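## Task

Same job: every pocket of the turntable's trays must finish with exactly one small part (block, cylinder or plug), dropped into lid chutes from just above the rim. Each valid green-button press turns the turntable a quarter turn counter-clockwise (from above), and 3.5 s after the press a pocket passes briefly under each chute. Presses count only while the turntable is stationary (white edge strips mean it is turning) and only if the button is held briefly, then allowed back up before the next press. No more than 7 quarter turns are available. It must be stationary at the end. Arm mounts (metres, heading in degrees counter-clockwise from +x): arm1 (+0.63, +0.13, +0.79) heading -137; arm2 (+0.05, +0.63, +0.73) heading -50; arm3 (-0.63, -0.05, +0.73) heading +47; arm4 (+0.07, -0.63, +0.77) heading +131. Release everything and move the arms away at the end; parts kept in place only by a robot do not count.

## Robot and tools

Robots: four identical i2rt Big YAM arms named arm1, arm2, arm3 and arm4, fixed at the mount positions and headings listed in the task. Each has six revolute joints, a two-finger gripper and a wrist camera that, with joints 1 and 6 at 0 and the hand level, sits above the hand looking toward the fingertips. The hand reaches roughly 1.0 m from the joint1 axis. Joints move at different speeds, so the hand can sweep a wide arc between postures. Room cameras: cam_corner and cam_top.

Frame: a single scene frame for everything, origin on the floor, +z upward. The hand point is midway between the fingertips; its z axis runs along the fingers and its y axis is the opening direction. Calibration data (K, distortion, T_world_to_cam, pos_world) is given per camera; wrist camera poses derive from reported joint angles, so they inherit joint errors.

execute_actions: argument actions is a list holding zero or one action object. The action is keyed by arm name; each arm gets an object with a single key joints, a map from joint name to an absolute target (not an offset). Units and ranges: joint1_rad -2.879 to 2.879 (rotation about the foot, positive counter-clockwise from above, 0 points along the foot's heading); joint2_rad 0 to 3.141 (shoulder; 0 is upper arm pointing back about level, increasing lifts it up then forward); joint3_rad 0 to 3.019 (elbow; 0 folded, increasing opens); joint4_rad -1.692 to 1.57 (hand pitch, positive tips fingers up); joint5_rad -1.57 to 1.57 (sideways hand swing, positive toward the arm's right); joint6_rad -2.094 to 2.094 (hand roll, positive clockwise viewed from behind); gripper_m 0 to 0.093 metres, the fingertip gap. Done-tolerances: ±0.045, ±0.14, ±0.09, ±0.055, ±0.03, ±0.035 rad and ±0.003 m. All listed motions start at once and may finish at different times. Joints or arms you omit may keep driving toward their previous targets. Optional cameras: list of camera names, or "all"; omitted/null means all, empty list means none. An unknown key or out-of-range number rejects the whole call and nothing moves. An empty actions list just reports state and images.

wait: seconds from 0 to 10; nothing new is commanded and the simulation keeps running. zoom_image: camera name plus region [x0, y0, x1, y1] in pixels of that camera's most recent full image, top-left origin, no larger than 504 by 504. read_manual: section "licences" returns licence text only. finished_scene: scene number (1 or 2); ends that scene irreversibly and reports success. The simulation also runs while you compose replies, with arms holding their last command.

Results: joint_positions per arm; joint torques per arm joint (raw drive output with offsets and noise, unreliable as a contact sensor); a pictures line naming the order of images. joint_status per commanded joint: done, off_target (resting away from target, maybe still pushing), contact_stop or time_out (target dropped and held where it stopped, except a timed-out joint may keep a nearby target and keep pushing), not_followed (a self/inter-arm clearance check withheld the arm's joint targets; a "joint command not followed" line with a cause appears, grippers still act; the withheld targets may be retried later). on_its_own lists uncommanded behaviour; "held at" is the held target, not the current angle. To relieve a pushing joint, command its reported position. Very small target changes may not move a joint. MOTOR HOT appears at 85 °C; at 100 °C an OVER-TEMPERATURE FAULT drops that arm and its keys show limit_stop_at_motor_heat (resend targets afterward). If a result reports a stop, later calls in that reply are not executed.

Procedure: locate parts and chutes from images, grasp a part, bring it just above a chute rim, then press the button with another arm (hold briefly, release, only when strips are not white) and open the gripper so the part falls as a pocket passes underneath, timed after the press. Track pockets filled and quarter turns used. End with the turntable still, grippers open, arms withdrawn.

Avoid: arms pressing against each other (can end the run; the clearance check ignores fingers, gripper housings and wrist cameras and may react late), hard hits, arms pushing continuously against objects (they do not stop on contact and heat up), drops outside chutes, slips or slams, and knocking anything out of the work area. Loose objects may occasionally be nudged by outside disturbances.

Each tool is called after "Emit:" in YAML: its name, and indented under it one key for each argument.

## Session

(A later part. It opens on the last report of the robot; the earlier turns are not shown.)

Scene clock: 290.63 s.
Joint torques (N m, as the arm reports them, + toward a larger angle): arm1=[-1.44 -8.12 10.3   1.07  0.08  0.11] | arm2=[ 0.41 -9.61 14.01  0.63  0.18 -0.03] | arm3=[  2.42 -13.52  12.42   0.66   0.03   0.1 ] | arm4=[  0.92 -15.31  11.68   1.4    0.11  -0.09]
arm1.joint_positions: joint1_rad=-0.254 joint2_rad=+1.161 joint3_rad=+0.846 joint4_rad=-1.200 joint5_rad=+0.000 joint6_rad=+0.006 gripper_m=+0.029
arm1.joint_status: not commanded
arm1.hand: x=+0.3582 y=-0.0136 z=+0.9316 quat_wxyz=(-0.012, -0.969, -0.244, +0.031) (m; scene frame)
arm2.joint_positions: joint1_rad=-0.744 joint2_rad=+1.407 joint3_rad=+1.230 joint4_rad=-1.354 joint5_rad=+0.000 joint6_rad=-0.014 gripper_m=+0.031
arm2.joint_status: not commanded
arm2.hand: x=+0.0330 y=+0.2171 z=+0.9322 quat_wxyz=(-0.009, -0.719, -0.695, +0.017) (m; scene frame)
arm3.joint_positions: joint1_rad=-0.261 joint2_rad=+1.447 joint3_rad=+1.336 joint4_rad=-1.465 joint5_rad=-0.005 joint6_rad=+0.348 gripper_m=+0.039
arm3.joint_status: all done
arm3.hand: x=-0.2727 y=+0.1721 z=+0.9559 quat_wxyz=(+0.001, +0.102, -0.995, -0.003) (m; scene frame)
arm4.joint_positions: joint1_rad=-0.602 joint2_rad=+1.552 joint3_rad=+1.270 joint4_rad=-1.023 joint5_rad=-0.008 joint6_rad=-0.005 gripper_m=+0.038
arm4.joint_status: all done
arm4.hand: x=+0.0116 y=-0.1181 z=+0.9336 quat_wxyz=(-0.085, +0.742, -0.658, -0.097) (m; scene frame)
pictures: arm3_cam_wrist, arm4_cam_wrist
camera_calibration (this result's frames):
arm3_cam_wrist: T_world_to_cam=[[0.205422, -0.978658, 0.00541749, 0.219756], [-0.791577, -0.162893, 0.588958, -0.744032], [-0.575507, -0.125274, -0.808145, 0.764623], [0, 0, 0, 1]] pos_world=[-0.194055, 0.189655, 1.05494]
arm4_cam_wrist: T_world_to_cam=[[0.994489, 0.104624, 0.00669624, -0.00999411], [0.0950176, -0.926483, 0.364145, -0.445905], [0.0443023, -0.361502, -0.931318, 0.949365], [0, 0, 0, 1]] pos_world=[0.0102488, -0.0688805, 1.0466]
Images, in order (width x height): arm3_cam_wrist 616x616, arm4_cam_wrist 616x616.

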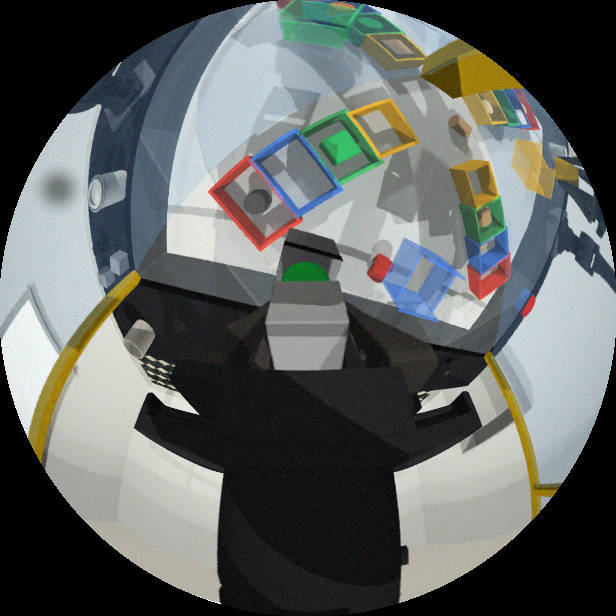

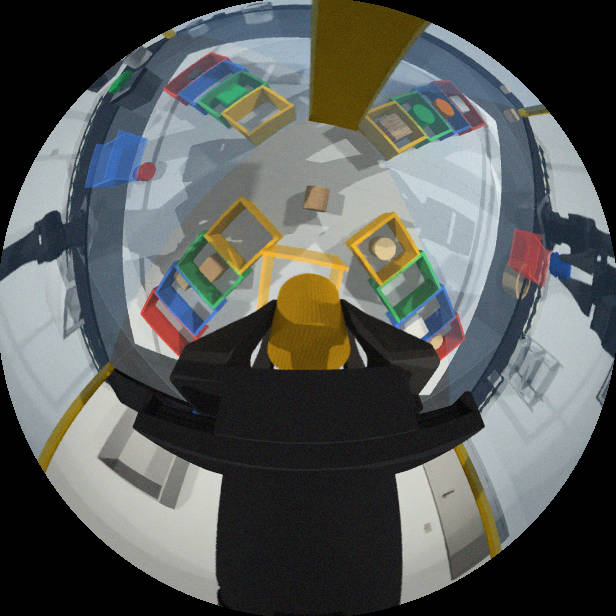

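Emit:
execute_actions:
  actions:
    - {"arm3":{"joints":{"joint2_rad":1.63}}}
  cameras: []

Emit:
wait:
  seconds: 0.22

Emit:
execute_actions:
  actions:
    - {"arm3":{"joints":{"joint1_rad":-0.588,"joint2_rad":1.335,"joint4_rad":-1.39}}}
  cameras: []

Emit:
execute_actions:
  actions:
    - {"arm3":{"joints":{"joint3_rad":1.172}}}
  cameras: []

Emit:
execute_actions:
  actions:
    - {"arm3":{"joints":{"gripper_m":0.09}},"arm4":{"joints":{"gripper_m":0.09}}}
  cameras: ["arm3_cam_wrist","arm4_cam_wrist"]

Emit:
execute_actions:
  actions:
    - {"arm3":{"joints":{"joint2_rad":0.8,"joint3_rad":0.88,"joint4_rad":-1.55}},"arm4":{"joints":{"joint2_rad":0.8,"joint3_rad":0.85,"joint4_rad":-1.55}}}
  cameras: []

Emit:
execute_actions:
  actions:
    - {"arm3":{"joints":{"joint1_rad":-2.236,"joint6_rad":0}},"arm4":{"joints":{"joint1_rad":0.8}}}
  cameras: []

Emit:
execute_actions:
  actions:
    - {"arm3":{"joints":{"joint2_rad":1.31,"joint3_rad":0.87,"joint4_rad":-1.105}}}
  cameras: ["cam_top","arm3_cam_wrist","arm4_cam_wrist"]

Scene clock: 315.40 s.
Joint torques (N m, as the arm reports them, + toward a larger angle): arm1=[-1.44 -8.09 10.3   1.07  0.08  0.11] | arm2=[ 0.37 -9.49 14.05  0.67  0.17 -0.02] | arm3=[ 2.23 -5.81  9.98  1.07  0.06  0.09] | arm4=[  1.22 -15.16  11.42   1.45   0.11  -0.09]
arm1.joint_positions: joint1_rad=-0.254 joint2_rad=+1.161 joint3_rad=+0.846 joint4_rad=-1.200 joint5_rad=+0.000 joint6_rad=+0.006 gripper_m=+0.029
arm1.joint_status: not commanded
arm1.hand: x=+0.3582 y=-0.0136 z=+0.9316 quat_wxyz=(-0.012, -0.969, -0.244, +0.031) (m; scene frame)
arm2.joint_positions: joint1_rad=-0.744 joint2_rad=+1.407 joint3_rad=+1.230 joint4_rad=-1.354 joint5_rad=+0.000 joint6_rad=-0.014 gripper_m=+0.031
arm2.joint_status: not commanded
arm2.hand: x=+0.0330 y=+0.2171 z=+0.9322 quat_wxyz=(-0.009, -0.719, -0.695, +0.017) (m; scene frame)
arm3.joint_positions: joint1_rad=-0.261 joint2_rad=+1.547 joint3_rad=+1.367 joint4_rad=-1.476 joint5_rad=-0.005 joint6_rad=+0.349 gripper_m=+0.039
arm3.joint_status: all done
arm3.hand: x=-0.2601 y=+0.1800 z=+0.9268 quat_wxyz=(+0.038, +0.101, -0.994, +0.014) (m; scene frame)
arm4.joint_positions: joint1_rad=-0.602 joint2_rad=+1.552 joint3_rad=+1.270 joint4_rad=-1.023 joint5_rad=-0.008 joint6_rad=-0.005 gripper_m=+0.038
arm4.joint_status: not commanded
arm4.hand: x=+0.0116 y=-0.1181 z=+0.9336 quat_wxyz=(-0.085, +0.742, -0.658, -0.097) (m; scene frame)
pictures: none
No camera images: the call's "cameras" was empty. Leave "cameras" out to get every camera's image.

Scene clock: 315.63 s.
Joint torques (N m, as the arm reports them, + toward a larger angle): arm1=[-1.46 -8.16 10.31  1.06  0.08  0.11] | arm2=[ 0.48 -9.54 14.03  0.6   0.17 -0.04] | arm3=[ 2.12 -5.93 10.05  1.06  0.06  0.08] | arm4=[  0.88 -15.    11.33   1.35   0.11  -0.09]
arm1.joint_positions: joint1_rad=-0.254 joint2_rad=+1.161 joint3_rad=+0.846 joint4_rad=-1.200 joint5_rad=+0.000 joint6_rad=+0.006 gripper_m=+0.029
arm1.joint_status: not commanded
arm1.hand: x=+0.3582 y=-0.0136 z=+0.9316 quat_wxyz=(-0.012, -0.969, -0.244, +0.031) (m; scene frame)
arm2.joint_positions: joint1_rad=-0.744 joint2_rad=+1.407 joint3_rad=+1.230 joint4_rad=-1.354 joint5_rad=+0.000 joint6_rad=-0.014 gripper_m=+0.031
arm2.joint_status: not commanded
arm2.hand: x=+0.0330 y=+0.2171 z=+0.9322 quat_wxyz=(-0.009, -0.719, -0.695, +0.017) (m; scene frame)
arm3.joint_positions: joint1_rad=-0.261 joint2_rad=+1.547 joint3_rad=+1.367 joint4_rad=-1.476 joint5_rad=-0.005 joint6_rad=+0.349 gripper_m=+0.039
arm3.joint_status: all done
arm3.hand: x=-0.2601 y=+0.1800 z=+0.9268 quat_wxyz=(+0.038, +0.101, -0.994, +0.014) (m; scene frame)
arm4.joint_positions: joint1_rad=-0.602 joint2_rad=+1.552 joint3_rad=+1.270 joint4_rad=-1.023 joint5_rad=-0.008 joint6_rad=-0.005 gripper_m=+0.038
arm4.joint_status: not commanded
arm4.hand: x=+0.0116 y=-0.1181 z=+0.9336 quat_wxyz=(-0.085, +0.742, -0.658, -0.097) (m; scene frame)
wait: 0.23 s; no rest
pictures: arm1_cam_wrist, arm2_cam_wrist, arm3_cam_wrist, arm4_cam_wrist, cam_corner, cam_top
camera_calibration (this result's frames):
arm1_cam_wrist: T_world_to_cam=[[-0.462865, 0.88639, 0.00828811, 0.165221], [0.747718, 0.385395, 0.540729, -0.764261], [0.476103, 0.256482, -0.841156, 0.738472], [0, 0, 0, 1]] pos_world=[0.296337, -0.0413125, 1.03306]
arm2_cam_wrist: T_world_to_cam=[[-0.998875, 0.0474022, 0.00116328, 0.0255359], [0.0400957, 0.831305, 0.554369, -0.69486], [0.0253113, 0.553792, -0.83227, 0.778592], [0, 0, 0, 1]] pos_world=[0.0336609, 0.145252, 1.03318]
arm3_cam_wrist: T_world_to_cam=[[0.206192, -0.977968, 0.0326252, 0.199898], [-0.749242, -0.136347, 0.64811, -0.764161], [-0.629382, -0.158079, -0.760848, 0.697468], [0, 0, 0, 1]] pos_world=[-0.174784, 0.201558, 1.01941]
arm4_cam_wrist: T_world_to_cam=[[0.994489, 0.104624, 0.00669624, -0.00999411], [0.0950176, -0.926483, 0.364145, -0.445905], [0.0443023, -0.361502, -0.931318, 0.949365], [0, 0, 0, 1]] pos_world=[0.0102488, -0.0688805, 1.0466]
Images, in order (width x height): arm1_cam_wrist 616x616, arm2_cam_wrist 616x616, arm3_cam_wrist 616x616, arm4_cam_wrist 616x616, cam_corner 896x504, cam_top 896x504.

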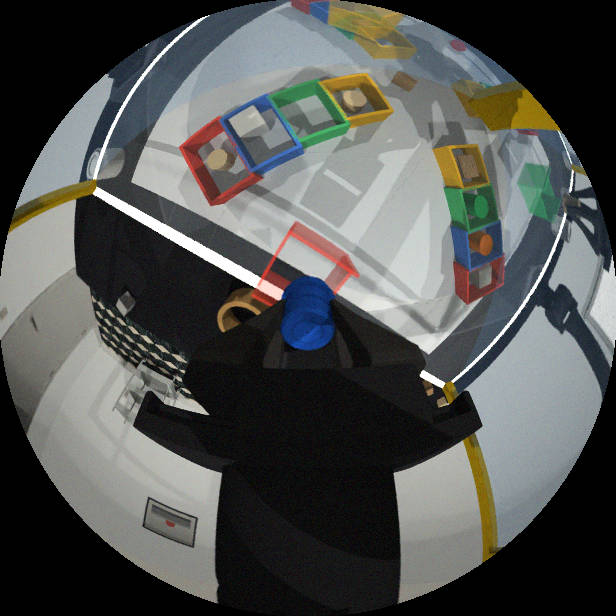

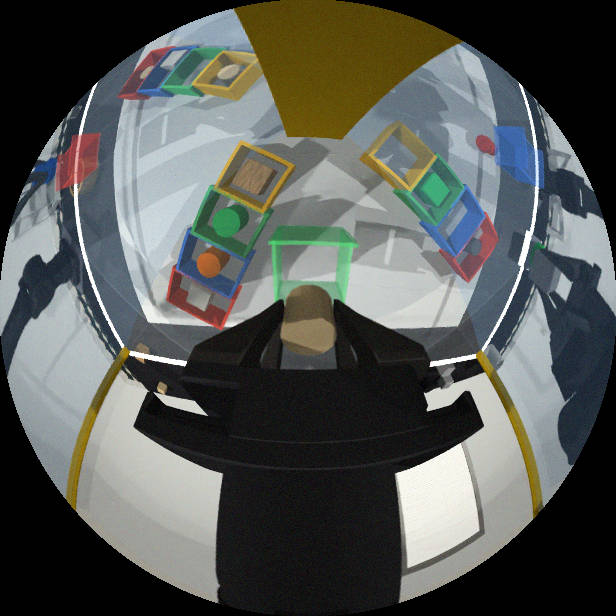

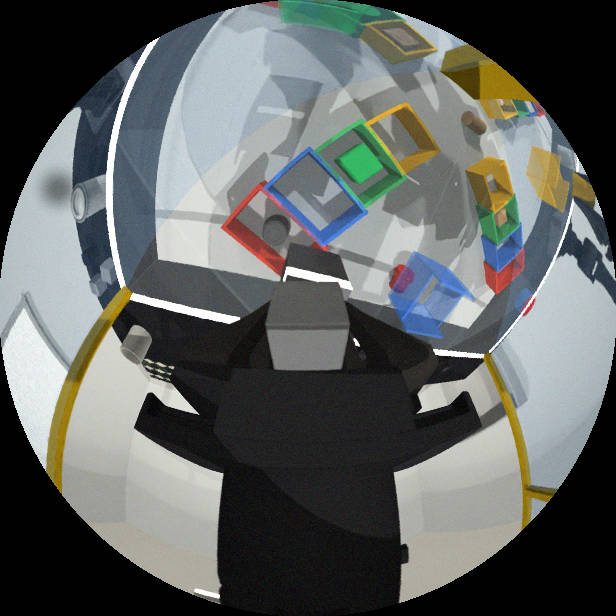

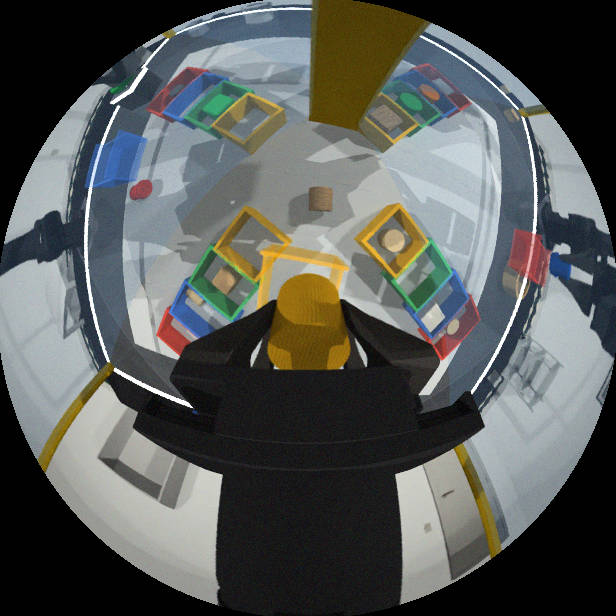

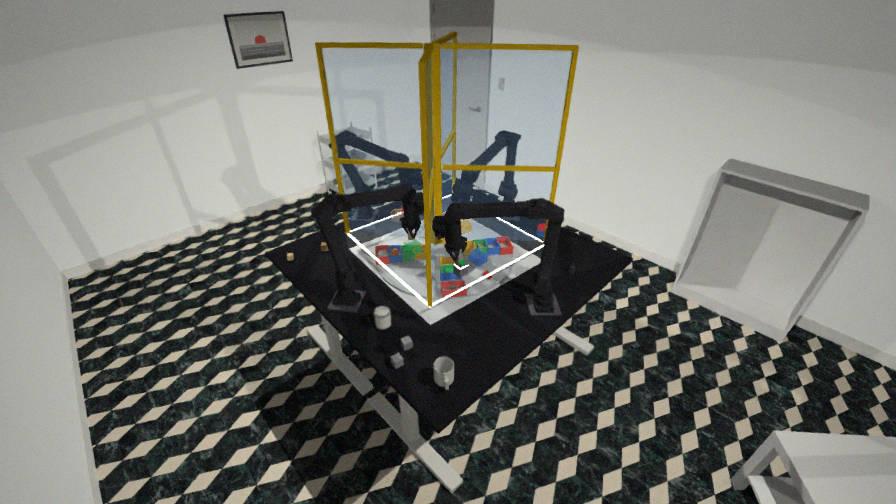

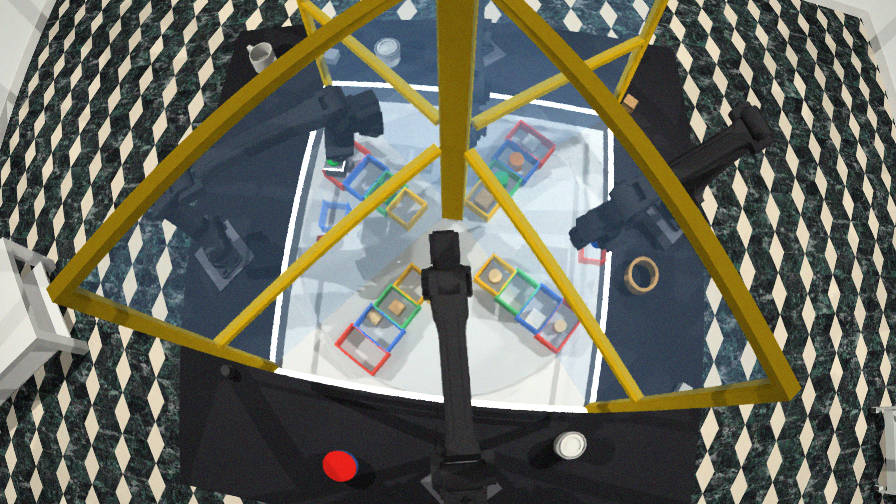

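Scene clock: 316.97 s.
Joint torques (N m, as the arm reports them, + toward a larger angle): arm1=[-1.33 -8.18 10.32  1.06  0.08  0.11] | arm2=[ 0.33 -9.45 14.01  0.58  0.17 -0.03] | arm3=[  2.52 -11.02  10.76   1.25  -0.11   0.05] | arm4=[  0.46 -15.51  11.41   1.4    0.1   -0.1 ]
arm1.joint_positions: joint1_rad=-0.254 joint2_rad=+1.161 joint3_rad=+0.846 joint4_rad=-1.200 joint5_rad=+0.000 joint6_rad=+0.006 gripper_m=+0.029
arm1.joint_status: not commanded
arm1.hand: x=+0.3582 y=-0.0136 z=+0.9316 quat_wxyz=(-0.012, -0.969, -0.244, +0.031) (m; scene frame)
arm2.joint_positions: joint1_rad=-0.744 joint2_rad=+1.407 joint3_rad=+1.230 joint4_rad=-1.354 joint5_rad=+0.000 joint6_rad=-0.014 gripper_m=+0.031
arm2.joint_status: not commanded
arm2.hand: x=+0.0330 y=+0.2171 z=+0.9322 quat_wxyz=(-0.009, -0.719, -0.695, +0.017) (m; scene frame)
arm3.joint_positions: joint1_rad=-0.598 joint2_rad=+1.341 joint3_rad=+1.367 joint4_rad=-1.398 joint5_rad=-0.002 joint6_rad=+0.349 gripper_m=+0.039
arm3.joint_status: all done
arm3.hand: x=-0.2088 y=+0.0427 z=+1.0125 quat_wxyz=(-0.096, -0.067, -0.993, -0.031) (m; scene frame)
arm4.joint_positions: joint1_rad=-0.602 joint2_rad=+1.552 joint3_rad=+1.270 joint4_rad=-1.023 joint5_rad=-0.008 joint6_rad=-0.005 gripper_m=+0.038
arm4.joint_status: not commanded
arm4.hand: x=+0.0116 y=-0.1181 z=+0.9336 quat_wxyz=(-0.085, +0.742, -0.658, -0.097) (m; scene frame)
pictures: none
No camera images: the call's "cameras" was empty. Leave "cameras" out to get every camera's image.

Scene clock: 317.90 s.
Joint torques (N m, as the arm reports them, + toward a larger angle): arm1=[-1.37 -8.17 10.31  1.09  0.08  0.11] | arm2=[ 0.25 -9.51 14.    0.53  0.16 -0.02] | arm3=[  2.45 -11.01   8.87   0.86  -0.09   0.07] | arm4=[  0.79 -14.93  11.38   1.35   0.1   -0.1 ]
arm1.joint_positions: joint1_rad=-0.254 joint2_rad=+1.161 joint3_rad=+0.846 joint4_rad=-1.200 joint5_rad=+0.000 joint6_rad=+0.006 gripper_m=+0.029
arm1.joint_status: not commanded
arm1.hand: x=+0.3582 y=-0.0136 z=+0.9316 quat_wxyz=(-0.012, -0.969, -0.244, +0.031) (m; scene frame)
arm2.joint_positions: joint1_rad=-0.744 joint2_rad=+1.407 joint3_rad=+1.230 joint4_rad=-1.354 joint5_rad=+0.000 joint6_rad=-0.014 gripper_m=+0.031
arm2.joint_status: not commanded
arm2.hand: x=+0.0330 y=+0.2171 z=+0.9322 quat_wxyz=(-0.009, -0.719, -0.695, +0.017) (m; scene frame)
arm3.joint_positions: joint1_rad=-0.598 joint2_rad=+1.346 joint3_rad=+1.157 joint4_rad=-1.397 joint5_rad=-0.002 joint6_rad=+0.349 gripper_m=+0.039
arm3.joint_status: all done
arm3.hand: x=-0.2642 y=+0.0310 z=+0.9260 quat_wxyz=(+0.006, -0.068, -0.998, -0.002) (m; scene frame)
arm4.joint_positions: joint1_rad=-0.602 joint2_rad=+1.552 joint3_rad=+1.270 joint4_rad=-1.023 joint5_rad=-0.008 joint6_rad=-0.005 gripper_m=+0.038
arm4.joint_status: not commanded
arm4.hand: x=+0.0116 y=-0.1181 z=+0.9336 quat_wxyz=(-0.085, +0.742, -0.658, -0.097) (m; scene frame)
pictures: none
No camera images: the call's "cameras" was empty. Leave "cameras" out to get every camera's image.

Scene clock: 318.60 s.
Joint torques (N m, as the arm reports them, + toward a larger angle): arm1=[-1.37 -8.15 10.31  1.04  0.09  0.11] | arm2=[ 0.52 -9.59 13.98  0.62  0.17 -0.02] | arm3=[  2.57 -10.92   9.03   0.8   -0.06   0.08] | arm4=[  0.83 -15.71  11.36   1.3    0.08  -0.1 ]
arm1.joint_positions: joint1_rad=-0.254 joint2_rad=+1.161 joint3_rad=+0.846 joint4_rad=-1.200 joint5_rad=+0.000 joint6_rad=+0.006 gripper_m=+0.029
arm1.joint_status: not commanded
arm1.hand: x=+0.3582 y=-0.0136 z=+0.9316 quat_wxyz=(-0.012, -0.969, -0.244, +0.031) (m; scene frame)
arm2.joint_positions: joint1_rad=-0.744 joint2_rad=+1.407 joint3_rad=+1.230 joint4_rad=-1.354 joint5_rad=+0.000 joint6_rad=-0.014 gripper_m=+0.031
arm2.joint_status: not commanded
arm2.hand: x=+0.0330 y=+0.2171 z=+0.9322 quat_wxyz=(-0.009, -0.719, -0.695, +0.017) (m; scene frame)
arm3.joint_positions: joint1_rad=-0.598 joint2_rad=+1.345 joint3_rad=+1.157 joint4_rad=-1.397 joint5_rad=-0.002 joint6_rad=+0.349 gripper_m=+0.090
arm3.joint_status: all done
arm3.hand: x=-0.2643 y=+0.0310 z=+0.9265 quat_wxyz=(+0.005, -0.068, -0.998, -0.002) (m; scene frame)
arm4.joint_positions: joint1_rad=-0.602 joint2_rad=+1.552 joint3_rad=+1.270 joint4_rad=-1.023 joint5_rad=-0.008 joint6_rad=-0.005 gripper_m=+0.090
arm4.joint_status: all done
arm4.hand: x=+0.0116 y=-0.1181 z=+0.9336 quat_wxyz=(-0.085, +0.742, -0.658, -0.097) (m; scene frame)
pictures: arm3_cam_wrist, arm4_cam_wrist
camera_calibration (this result's frames):
arm3_cam_wrist: T_world_to_cam=[[-0.131731, -0.991238, 0.00969666, -0.0126531], [-0.795486, 0.111543, 0.595618, -0.758744], [-0.591481, 0.070748, -0.803209, 0.713138], [0, 0, 0, 1]] pos_world=[-0.18343, 0.0216375, 1.02484]
arm4_cam_wrist: T_world_to_cam=[[0.994489, 0.104624, 0.00669624, -0.00999411], [0.0950176, -0.926483, 0.364145, -0.445905], [0.0443023, -0.361502, -0.931318, 0.949365], [0, 0, 0, 1]] pos_world=[0.0102488, -0.0688805, 1.0466]
Images, in order (width x height): arm3_cam_wrist 616x616, arm4_cam_wrist 616x616.

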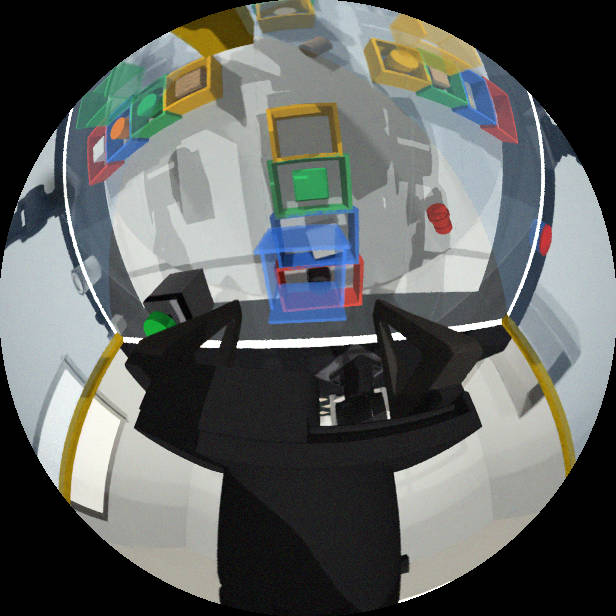

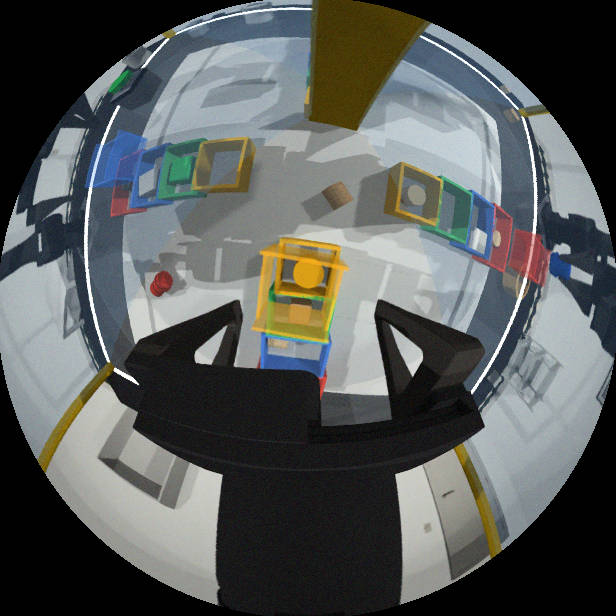

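Scene clock: 319.93 s.
Joint torques (N m, as the arm reports them, + toward a larger angle): arm1=[-1.4  -8.08 10.3   1.08  0.08  0.11] | arm2=[ 0.64 -9.43 13.98  0.56  0.17 -0.03] | arm3=[ 2.43 -1.1   7.77  0.35 -0.07  0.08] | arm4=[ 1.14 -2.06  7.65 -0.31  0.11 -0.06]
arm1.joint_positions: joint1_rad=-0.254 joint2_rad=+1.161 joint3_rad=+0.846 joint4_rad=-1.200 joint5_rad=+0.000 joint6_rad=+0.006 gripper_m=+0.029
arm1.joint_status: not commanded
arm1.hand: x=+0.3582 y=-0.0136 z=+0.9316 quat_wxyz=(-0.012, -0.969, -0.244, +0.031) (m; scene frame)
arm2.joint_positions: joint1_rad=-0.744 joint2_rad=+1.407 joint3_rad=+1.230 joint4_rad=-1.354 joint5_rad=+0.000 joint6_rad=-0.014 gripper_m=+0.031
arm2.joint_status: not commanded
arm2.hand: x=+0.0330 y=+0.2171 z=+0.9322 quat_wxyz=(-0.009, -0.719, -0.695, +0.017) (m; scene frame)
arm3.joint_positions: joint1_rad=-0.598 joint2_rad=+0.794 joint3_rad=+0.884 joint4_rad=-1.542 joint5_rad=-0.002 joint6_rad=+0.349 gripper_m=+0.090
arm3.joint_status: all done
arm3.hand: x=-0.4214 y=-0.0034 z=+0.9664 quat_wxyz=(-0.058, -0.068, -0.996, -0.020) (m; scene frame)
arm4.joint_positions: joint1_rad=-0.602 joint2_rad=+0.798 joint3_rad=+0.854 joint4_rad=-1.539 joint5_rad=-0.008 joint6_rad=-0.005 gripper_m=+0.090
arm4.joint_status: all done
arm4.hand: x=+0.0458 y=-0.4212 z=+0.9945 quat_wxyz=(-0.026, +0.747, -0.663, -0.031) (m; scene frame)
pictures: none
No camera images: the call's "cameras" was empty. Leave "cameras" out to get every camera's image.

Scene clock: 321.77 s.
Joint torques (N m, as the arm reports them, + toward a larger angle): arm1=[-1.35 -8.18 10.32  1.07  0.08  0.11] | arm2=[ 0.44 -9.55 14.05  0.6   0.16 -0.02] | arm3=[ 0.99 -1.9   7.83  0.37 -0.07 -0.04] | arm4=[ 1.24 -1.79  7.59 -0.26  0.11 -0.09]
arm1.joint_positions: joint1_rad=-0.254 joint2_rad=+1.161 joint3_rad=+0.846 joint4_rad=-1.200 joint5_rad=+0.000 joint6_rad=+0.006 gripper_m=+0.029
arm1.joint_status: not commanded
arm1.hand: x=+0.3582 y=-0.0136 z=+0.9316 quat_wxyz=(-0.012, -0.969, -0.244, +0.031) (m; scene frame)
arm2.joint_positions: joint1_rad=-0.744 joint2_rad=+1.407 joint3_rad=+1.230 joint4_rad=-1.354 joint5_rad=+0.000 joint6_rad=-0.014 gripper_m=+0.031
arm2.joint_status: not commanded
arm2.hand: x=+0.0330 y=+0.2171 z=+0.9322 quat_wxyz=(-0.009, -0.719, -0.695, +0.017) (m; scene frame)
arm3.joint_positions: joint1_rad=-2.228 joint2_rad=+0.797 joint3_rad=+0.884 joint4_rad=-1.542 joint5_rad=-0.003 joint6_rad=+0.010 gripper_m=+0.090
arm3.joint_status: all done
arm3.hand: x=-0.5976 y=-0.2607 z=+0.9639 quat_wxyz=(-0.045, -0.653, -0.755, +0.033) (m; scene frame)
arm4.joint_positions: joint1_rad=+0.798 joint2_rad=+0.798 joint3_rad=+0.854 joint4_rad=-1.539 joint5_rad=-0.008 joint6_rad=-0.005 gripper_m=+0.090
arm4.joint_status: all done
arm4.hand: x=-0.1384 y=-0.6174 z=+0.9947 quat_wxyz=(+0.005, +0.999, -0.026, -0.041) (m; scene frame)
pictures: none
No camera images: the call's "cameras" was empty. Leave "cameras" out to get every camera's image.

Scene clock: 322.97 s.
Joint torques (N m, as the arm reports them, + toward a larger angle): arm1=[-1.37 -8.23 10.29  1.05  0.09  0.11] | arm2=[ 0.46 -9.54 13.97  0.61  0.16 -0.02] | arm3=[ 0.82 -9.26  7.21  1.05 -0.09 -0.08] | arm4=[ 0.62 -2.44  7.49 -0.12  0.08 -0.08]
arm1.joint_positions: joint1_rad=-0.254 joint2_rad=+1.161 joint3_rad=+0.846 joint4_rad=-1.200 joint5_rad=+0.000 joint6_rad=+0.006 gripper_m=+0.029
arm1.joint_status: not commanded
arm1.hand: x=+0.3582 y=-0.0136 z=+0.9316 quat_wxyz=(-0.012, -0.969, -0.244, +0.031) (m; scene frame)
arm2.joint_positions: joint1_rad=-0.744 joint2_rad=+1.407 joint3_rad=+1.230 joint4_rad=-1.354 joint5_rad=+0.000 joint6_rad=-0.014 gripper_m=+0.031
arm2.joint_status: not commanded
arm2.hand: x=+0.0330 y=+0.2171 z=+0.9322 quat_wxyz=(-0.009, -0.719, -0.695, +0.017) (m; scene frame)
arm3.joint_positions: joint1_rad=-2.228 joint2_rad=+1.317 joint3_rad=+0.869 joint4_rad=-1.118 joint5_rad=-0.003 joint6_rad=+0.010 gripper_m=+0.090
arm3.joint_status: all done
arm3.hand: x=-0.5780 y=-0.3817 z=+0.8281 quat_wxyz=(-0.002, -0.654, -0.757, -0.003) (m; scene frame)
arm4.joint_positions: joint1_rad=+0.798 joint2_rad=+0.798 joint3_rad=+0.854 joint4_rad=-1.539 joint5_rad=-0.008 joint6_rad=-0.005 gripper_m=+0.090
arm4.joint_status: not commanded
arm4.hand: x=-0.1384 y=-0.6174 z=+0.9947 quat_wxyz=(+0.005, +0.999, -0.026, -0.041) (m; scene frame)
pictures: arm3_cam_wrist, arm4_cam_wrist, cam_top
camera_calibration (this result's frames):
arm3_cam_wrist: T_world_to_cam=[[-0.988942, -0.14821, 0.00517201, -0.632007], [-0.116916, 0.800635, 0.587634, -0.241824], [-0.0912343, 0.580531, -0.80911, 0.966401], [0, 0, 0, 1]] pos_world=[-0.565122, -0.461084, 0.927298]
arm4_cam_wrist: T_world_to_cam=[[0.0654759, 0.997851, -0.00245173, 0.623038], [0.850959, -0.0545538, 0.522392, -0.430932], [0.521135, -0.0362904, -0.852702, 1.02095], [0, 0, 0, 1]] pos_world=[-0.206141, -0.608158, 1.09721]
Images, in order (width x height): arm3_cam_wrist 616x616, arm4_cam_wrist 616x616, cam_top 896x504.

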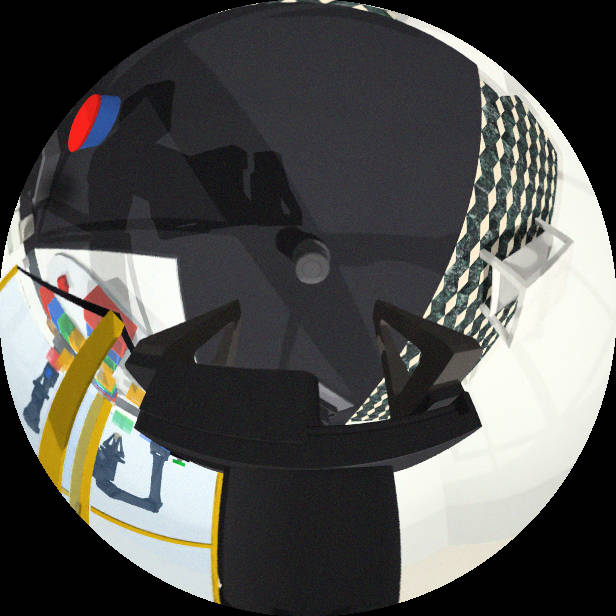

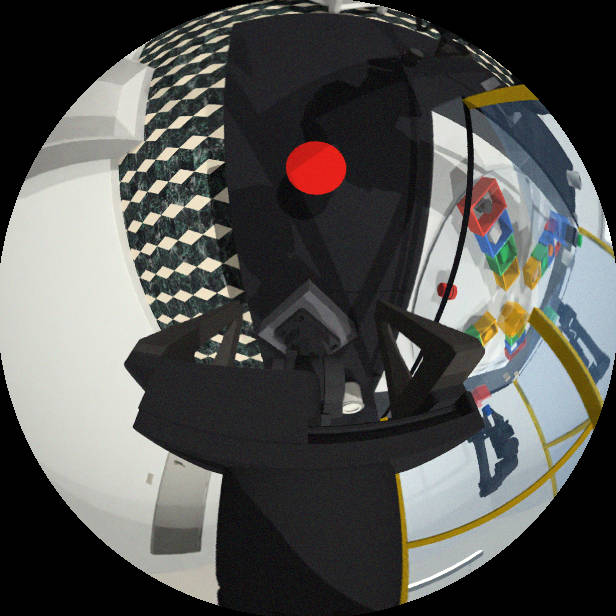

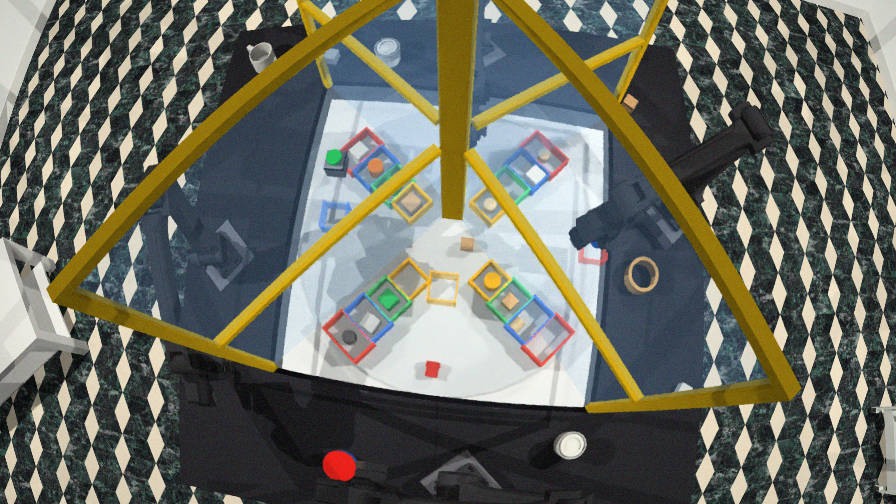

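Emit:
execute_actions:
  actions:
    - {"arm3":{"joints":{"joint1_rad":-2.242,"joint2_rad":1.49,"joint3_rad":0.75,"joint4_rad":-0.83}}}
  cameras: ["arm3_cam_wrist","cam_top"]

Scene clock: 346.53 s.
Joint torques (N m, as the arm reports them, + toward a larger angle): arm1=[-1.42 -8.17 10.32  1.09  0.08  0.11] | arm2=[ 0.44 -9.47 13.99  0.64  0.16 -0.02] | arm3=[  0.11 -10.33   6.17   1.07  -0.09  -0.07] | arm4=[ 0.66 -2.39  7.55 -0.05  0.07 -0.06]
arm1.joint_positions: joint1_rad=-0.254 joint2_rad=+1.161 joint3_rad=+0.846 joint4_rad=-1.200 joint5_rad=+0.000 joint6_rad=+0.006 gripper_m=+0.029
arm1.joint_status: not commanded
arm1.hand: x=+0.3582 y=-0.0136 z=+0.9316 quat_wxyz=(-0.012, -0.969, -0.244, +0.031) (m; scene frame)
arm2.joint_positions: joint1_rad=-0.744 joint2_rad=+1.407 joint3_rad=+1.230 joint4_rad=-1.354 joint5_rad=+0.000 joint6_rad=-0.014 gripper_m=+0.031
arm2.joint_status: not commanded
arm2.hand: x=+0.0330 y=+0.2171 z=+0.9322 quat_wxyz=(-0.009, -0.719, -0.695, +0.017) (m; scene frame)
arm3.joint_positions: joint1_rad=-2.230 joint2_rad=+1.496 joint3_rad=+0.744 joint4_rad=-0.844 joint5_rad=-0.003 joint6_rad=+0.010 gripper_m=+0.090
arm3.joint_status: all done
arm3.hand: x=-0.5791 y=-0.3778 z=+0.7319 quat_wxyz=(+0.009, -0.655, -0.756, -0.012) (m; scene frame)
arm4.joint_positions: joint1_rad=+0.798 joint2_rad=+0.798 joint3_rad=+0.854 joint4_rad=-1.539 joint5_rad=-0.008 joint6_rad=-0.005 gripper_m=+0.090
arm4.joint_status: not commanded
arm4.hand: x=-0.1384 y=-0.6174 z=+0.9947 quat_wxyz=(+0.005, +0.999, -0.026, -0.041) (m; scene frame)
pictures: arm3_cam_wrist, cam_top
camera_calibration (this result's frames):
arm3_cam_wrist: T_world_to_cam=[[-0.989288, -0.14586, 0.00575895, -0.631803], [-0.112005, 0.783786, 0.610847, -0.209012], [-0.0936121, 0.603658, -0.791728, 0.880877], [0, 0, 0, 1]] pos_world=[-0.565985, -0.460082, 0.828728]
Images, in order (width x height): arm3_cam_wrist 616x616, cam_top 896x504.

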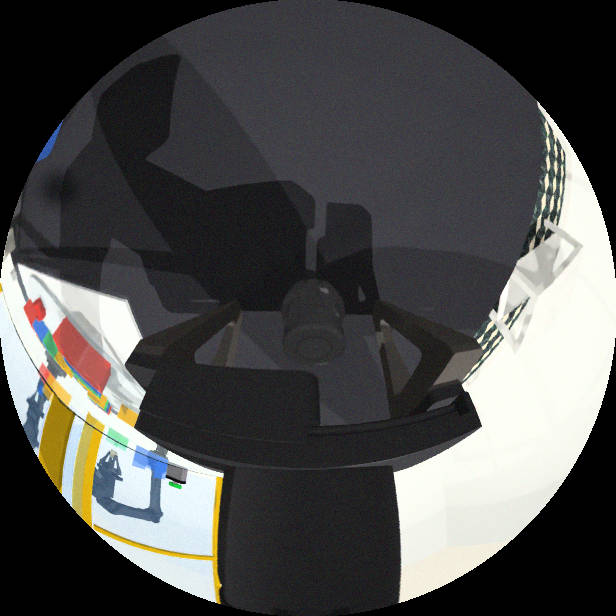

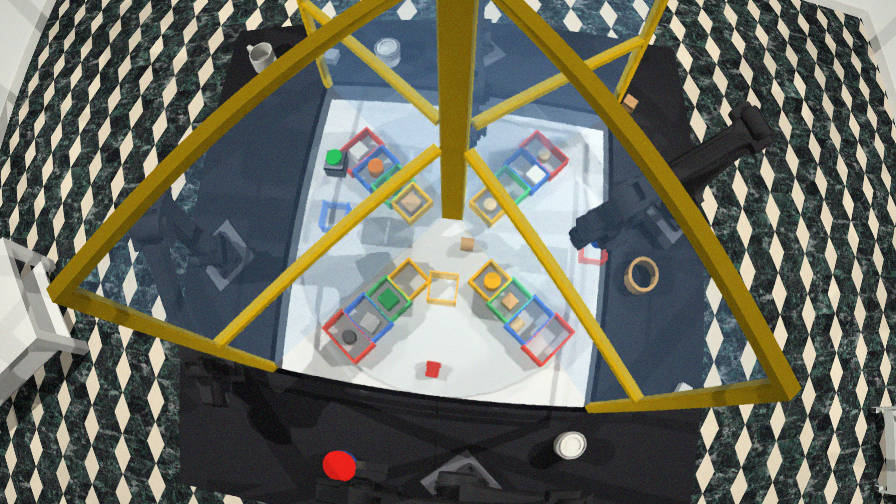

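Emit:
execute_actions:
  actions:
    - {"arm3":{"joints":{"gripper_m":0.01}}}
  cameras: []

Emit:
execute_actions:
  actions:
    - {"arm3":{"joints":{"joint2_rad":1.3,"joint3_rad":0.9,"joint4_rad":-1.12}}}
  cameras: []

Emit:
execute_actions:
  actions:
    - {"arm3":{"joints":{"joint1_rad":-2.11,"joint3_rad":1.84,"joint4_rad":-1.3}}}
  cameras: []

Emit:
execute_actions:
  actions:
    - {"arm3":{"joints":{"joint2_rad":2.08,"joint4_rad":-1.19}}}
  cameras: ["arm3_cam_wrist","cam_top"]

Scene clock: 355.03 s.
Joint torques (N m, as the arm reports them, + toward a larger angle): arm1=[-1.41 -8.19 10.29  1.07  0.08  0.11] | arm2=[ 0.38 -9.55 14.04  0.6   0.18 -0.02] | arm3=[  0.93 -10.3    6.26   1.03  -0.08  -0.1 ] | arm4=[ 0.57 -2.07  7.55 -0.12  0.09 -0.11]
arm1.joint_positions: joint1_rad=-0.254 joint2_rad=+1.161 joint3_rad=+0.846 joint4_rad=-1.200 joint5_rad=+0.000 joint6_rad=+0.006 gripper_m=+0.029
arm1.joint_status: not commanded
arm1.hand: x=+0.3582 y=-0.0136 z=+0.9316 quat_wxyz=(-0.012, -0.969, -0.244, +0.031) (m; scene frame)
arm2.joint_positions: joint1_rad=-0.744 joint2_rad=+1.407 joint3_rad=+1.230 joint4_rad=-1.354 joint5_rad=+0.000 joint6_rad=-0.014 gripper_m=+0.031
arm2.joint_status: not commanded
arm2.hand: x=+0.0330 y=+0.2171 z=+0.9322 quat_wxyz=(-0.009, -0.719, -0.695, +0.017) (m; scene frame)
arm3.joint_positions: joint1_rad=-2.230 joint2_rad=+1.496 joint3_rad=+0.744 joint4_rad=-0.844 joint5_rad=-0.003 joint6_rad=+0.009 gripper_m=+0.032
arm3.joint_status: gripper_m off_target (ended at +0.032, target +0.010)
arm3.hand: x=-0.5791 y=-0.3778 z=+0.7319 quat_wxyz=(+0.009, -0.654, -0.756, -0.012) (m; scene frame)
arm4.joint_positions: joint1_rad=+0.798 joint2_rad=+0.798 joint3_rad=+0.854 joint4_rad=-1.539 joint5_rad=-0.008 joint6_rad=-0.005 gripper_m=+0.090
arm4.joint_status: not commanded
arm4.hand: x=-0.1384 y=-0.6174 z=+0.9947 quat_wxyz=(+0.005, +0.999, -0.026, -0.041) (m; scene frame)
pictures: none
No camera images: the call's "cameras" was empty. Leave "cameras" out to get every camera's image.

Scene clock: 356.13 s.
Joint torques (N m, as the arm reports them, + toward a larger angle): arm1=[-1.38 -8.15 10.3   1.08  0.09  0.1 ] | arm2=[ 0.35 -9.45 14.04  0.59  0.16 -0.02] | arm3=[ 0.76 -8.86  9.04  0.09 -0.07 -0.08] | arm4=[ 0.92 -2.17  7.5  -0.25  0.07 -0.08]
arm1.joint_positions: joint1_rad=-0.254 joint2_rad=+1.161 joint3_rad=+0.846 joint4_rad=-1.200 joint5_rad=+0.000 joint6_rad=+0.006 gripper_m=+0.029
arm1.joint_status: not commanded
arm1.hand: x=+0.3582 y=-0.0136 z=+0.9316 quat_wxyz=(-0.012, -0.969, -0.244, +0.031) (m; scene frame)
arm2.joint_positions: joint1_rad=-0.744 joint2_rad=+1.407 joint3_rad=+1.230 joint4_rad=-1.354 joint5_rad=+0.000 joint6_rad=-0.014 gripper_m=+0.031
arm2.joint_status: not commanded
arm2.hand: x=+0.0330 y=+0.2171 z=+0.9322 quat_wxyz=(-0.009, -0.719, -0.695, +0.017) (m; scene frame)
arm3.joint_positions: joint1_rad=-2.230 joint2_rad=+1.296 joint3_rad=+0.877 joint4_rad=-1.108 joint5_rad=-0.003 joint6_rad=+0.009 gripper_m=+0.032
arm3.joint_status: all done
arm3.hand: x=-0.5780 y=-0.3880 z=+0.8377 quat_wxyz=(-0.017, -0.654, -0.756, +0.010) (m; scene frame)
arm4.joint_positions: joint1_rad=+0.798 joint2_rad=+0.798 joint3_rad=+0.854 joint4_rad=-1.539 joint5_rad=-0.008 joint6_rad=-0.005 gripper_m=+0.090
arm4.joint_status: not commanded
arm4.hand: x=-0.1384 y=-0.6174 z=+0.9947 quat_wxyz=(+0.005, +0.999, -0.026, -0.041) (m; scene frame)
pictures: none
No camera images: the call's "cameras" was empty. Leave "cameras" out to get every camera's image.

Scene clock: 357.70 s.
Joint torques (N m, as the arm reports them, + toward a larger angle): arm1=[-1.41 -8.19 10.31  1.1   0.08  0.11] | arm2=[ 0.32 -9.58 14.02  0.62  0.17 -0.03] | arm3=[ 1.1  -9.74 11.17  1.32 -0.05 -0.09] | arm4=[ 1.18 -2.41  7.55 -0.17  0.1  -0.1 ]
arm1.joint_positions: joint1_rad=-0.254 joint2_rad=+1.161 joint3_rad=+0.846 joint4_rad=-1.200 joint5_rad=+0.000 joint6_rad=+0.006 gripper_m=+0.029
arm1.joint_status: not commanded
arm1.hand: x=+0.3582 y=-0.0136 z=+0.9316 quat_wxyz=(-0.012, -0.969, -0.244, +0.031) (m; scene frame)
arm2.joint_positions: joint1_rad=-0.744 joint2_rad=+1.407 joint3_rad=+1.230 joint4_rad=-1.354 joint5_rad=+0.000 joint6_rad=-0.014 gripper_m=+0.031
arm2.joint_status: not commanded
arm2.hand: x=+0.0330 y=+0.2171 z=+0.9322 quat_wxyz=(-0.009, -0.719, -0.695, +0.017) (m; scene frame)
arm3.joint_positions: joint1_rad=-2.108 joint2_rad=+1.295 joint3_rad=+1.796 joint4_rad=-1.289 joint5_rad=-0.003 joint6_rad=+0.009 gripper_m=+0.032
arm3.joint_status: all done
arm3.hand: x=-0.4981 y=-0.5242 z=+1.2477 quat_wxyz=(-0.306, -0.562, -0.735, +0.225) (m; scene frame)
arm4.joint_positions: joint1_rad=+0.798 joint2_rad=+0.798 joint3_rad=+0.854 joint4_rad=-1.539 joint5_rad=-0.008 joint6_rad=-0.005 gripper_m=+0.090
arm4.joint_status: not commanded
arm4.hand: x=-0.1384 y=-0.6174 z=+0.9947 quat_wxyz=(+0.005, +0.999, -0.026, -0.041) (m; scene frame)
pictures: none
No camera images: the call's "cameras" was empty. Leave "cameras" out to get every camera's image.

Scene clock: 359.37 s.
Joint torques (N m, as the arm reports them, + toward a larger angle): arm1=[-1.39 -8.16 10.28  1.06  0.08  0.1 ] | arm2=[ 0.33 -9.41 14.03  0.53  0.16 -0.03] | arm3=[  1.6  -22.46   9.57   1.05  -0.06  -0.11] | arm4=[ 0.99 -2.37  7.5  -0.18  0.1  -0.09]
arm1.joint_positions: joint1_rad=-0.254 joint2_rad=+1.161 joint3_rad=+0.846 joint4_rad=-1.200 joint5_rad=+0.000 joint6_rad=+0.006 gripper_m=+0.029
arm1.joint_status: not commanded
arm1.hand: x=+0.3582 y=-0.0136 z=+0.9316 quat_wxyz=(-0.012, -0.969, -0.244, +0.031) (m; scene frame)
arm2.joint_positions: joint1_rad=-0.744 joint2_rad=+1.407 joint3_rad=+1.230 joint4_rad=-1.354 joint5_rad=+0.000 joint6_rad=-0.014 gripper_m=+0.031
arm2.joint_status: not commanded
arm2.hand: x=+0.0330 y=+0.2171 z=+0.9322 quat_wxyz=(-0.009, -0.719, -0.695, +0.017) (m; scene frame)
arm3.joint_positions: joint1_rad=-2.108 joint2_rad=+2.082 joint3_rad=+1.814 joint4_rad=-1.199 joint5_rad=-0.003 joint6_rad=+0.009 gripper_m=+0.032
arm3.joint_status: all done
arm3.hand: x=-0.4510 y=-0.6831 z=+0.8062 quat_wxyz=(-0.042, -0.606, -0.794, +0.027) (m; scene frame)
arm4.joint_positions: joint1_rad=+0.798 joint2_rad=+0.798 joint3_rad=+0.854 joint4_rad=-1.539 joint5_rad=-0.008 joint6_rad=-0.005 gripper_m=+0.090
arm4.joint_status: not commanded
arm4.hand: x=-0.1384 y=-0.6174 z=+0.9947 quat_wxyz=(+0.005, +0.999, -0.026, -0.041) (m; scene frame)
pictures: arm3_cam_wrist, cam_top
camera_calibration (this result's frames):
arm3_cam_wrist: T_world_to_cam=[[-0.964189, -0.265192, 0.0036402, -0.618466], [-0.22731, 0.833372, 0.503807, 0.0673638], [-0.136639, 0.484937, -0.863809, 1.09354], [0, 0, 0, 1]] pos_world=[-0.431584, -0.750451, 0.912924]
Images, in order (width x height): arm3_cam_wrist 616x616, cam_top 896x504.

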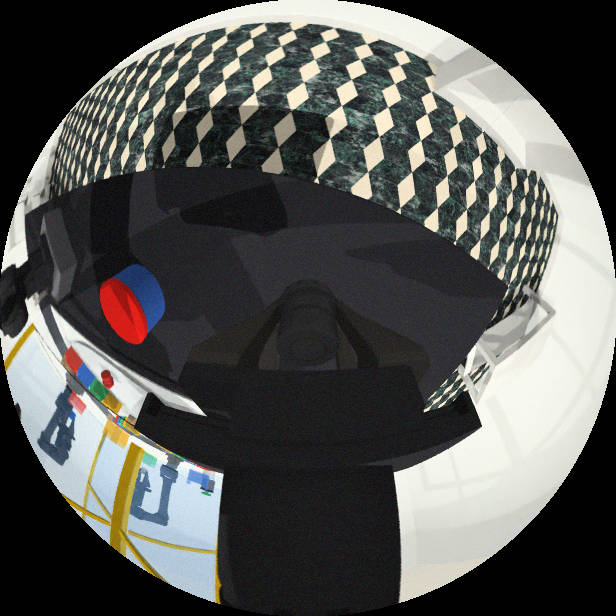

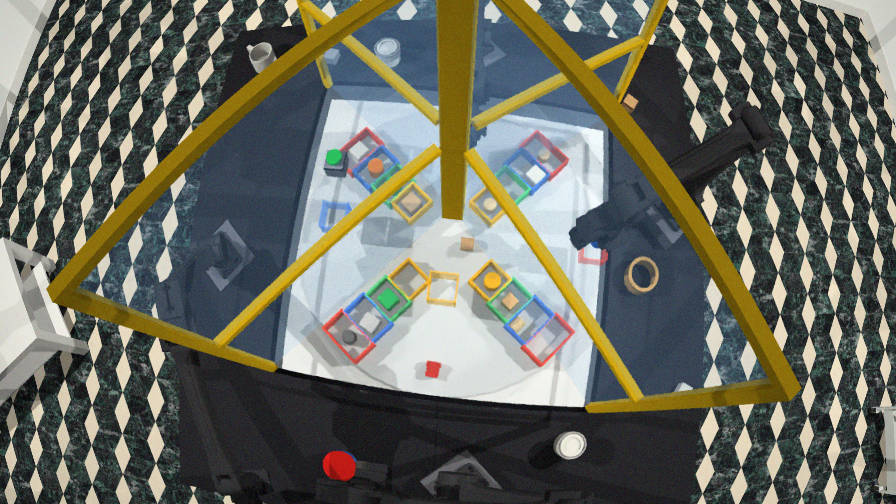

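Emit:
execute_actions:
  actions:
    - {"arm3":{"joints":{"joint2_rad":2.185,"joint4_rad":-1.17}}}
  cameras: []

Scene clock: 364.87 s.
Joint torques (N m, as the arm reports them, + toward a larger angle): arm1=[-1.37 -8.15 10.3   1.06  0.09  0.11] | arm2=[ 0.46 -9.5  14.04  0.52  0.18 -0.03] | arm3=[  1.15 -23.76   9.35   0.94  -0.09  -0.07] | arm4=[ 1.01 -2.57  7.61 -0.16  0.09 -0.1 ]
arm1.joint_positions: joint1_rad=-0.254 joint2_rad=+1.161 joint3_rad=+0.846 joint4_rad=-1.200 joint5_rad=+0.000 joint6_rad=+0.006 gripper_m=+0.029
arm1.joint_status: not commanded
arm1.hand: x=+0.3582 y=-0.0136 z=+0.9316 quat_wxyz=(-0.012, -0.969, -0.244, +0.031) (m; scene frame)
arm2.joint_positions: joint1_rad=-0.744 joint2_rad=+1.407 joint3_rad=+1.230 joint4_rad=-1.354 joint5_rad=+0.000 joint6_rad=-0.014 gripper_m=+0.031
arm2.joint_status: not commanded
arm2.hand: x=+0.0330 y=+0.2171 z=+0.9322 quat_wxyz=(-0.009, -0.719, -0.695, +0.017) (m; scene frame)
arm3.joint_positions: joint1_rad=-2.108 joint2_rad=+2.187 joint3_rad=+1.816 joint4_rad=-1.178 joint5_rad=-0.003 joint6_rad=+0.009 gripper_m=+0.032
arm3.joint_status: all done
arm3.hand: x=-0.4515 y=-0.6803 z=+0.7404 quat_wxyz=(-0.009, -0.607, -0.795, +0.002) (m; scene frame)
arm4.joint_positions: joint1_rad=+0.798 joint2_rad=+0.798 joint3_rad=+0.854 joint4_rad=-1.539 joint5_rad=-0.008 joint6_rad=-0.005 gripper_m=+0.090
arm4.joint_status: not commanded
arm4.hand: x=-0.1384 y=-0.6174 z=+0.9947 quat_wxyz=(+0.005, +0.999, -0.026, -0.041) (m; scene frame)
pictures: none
No camera images: the call's "cameras" was empty. Leave "cameras" out to get every camera's image.


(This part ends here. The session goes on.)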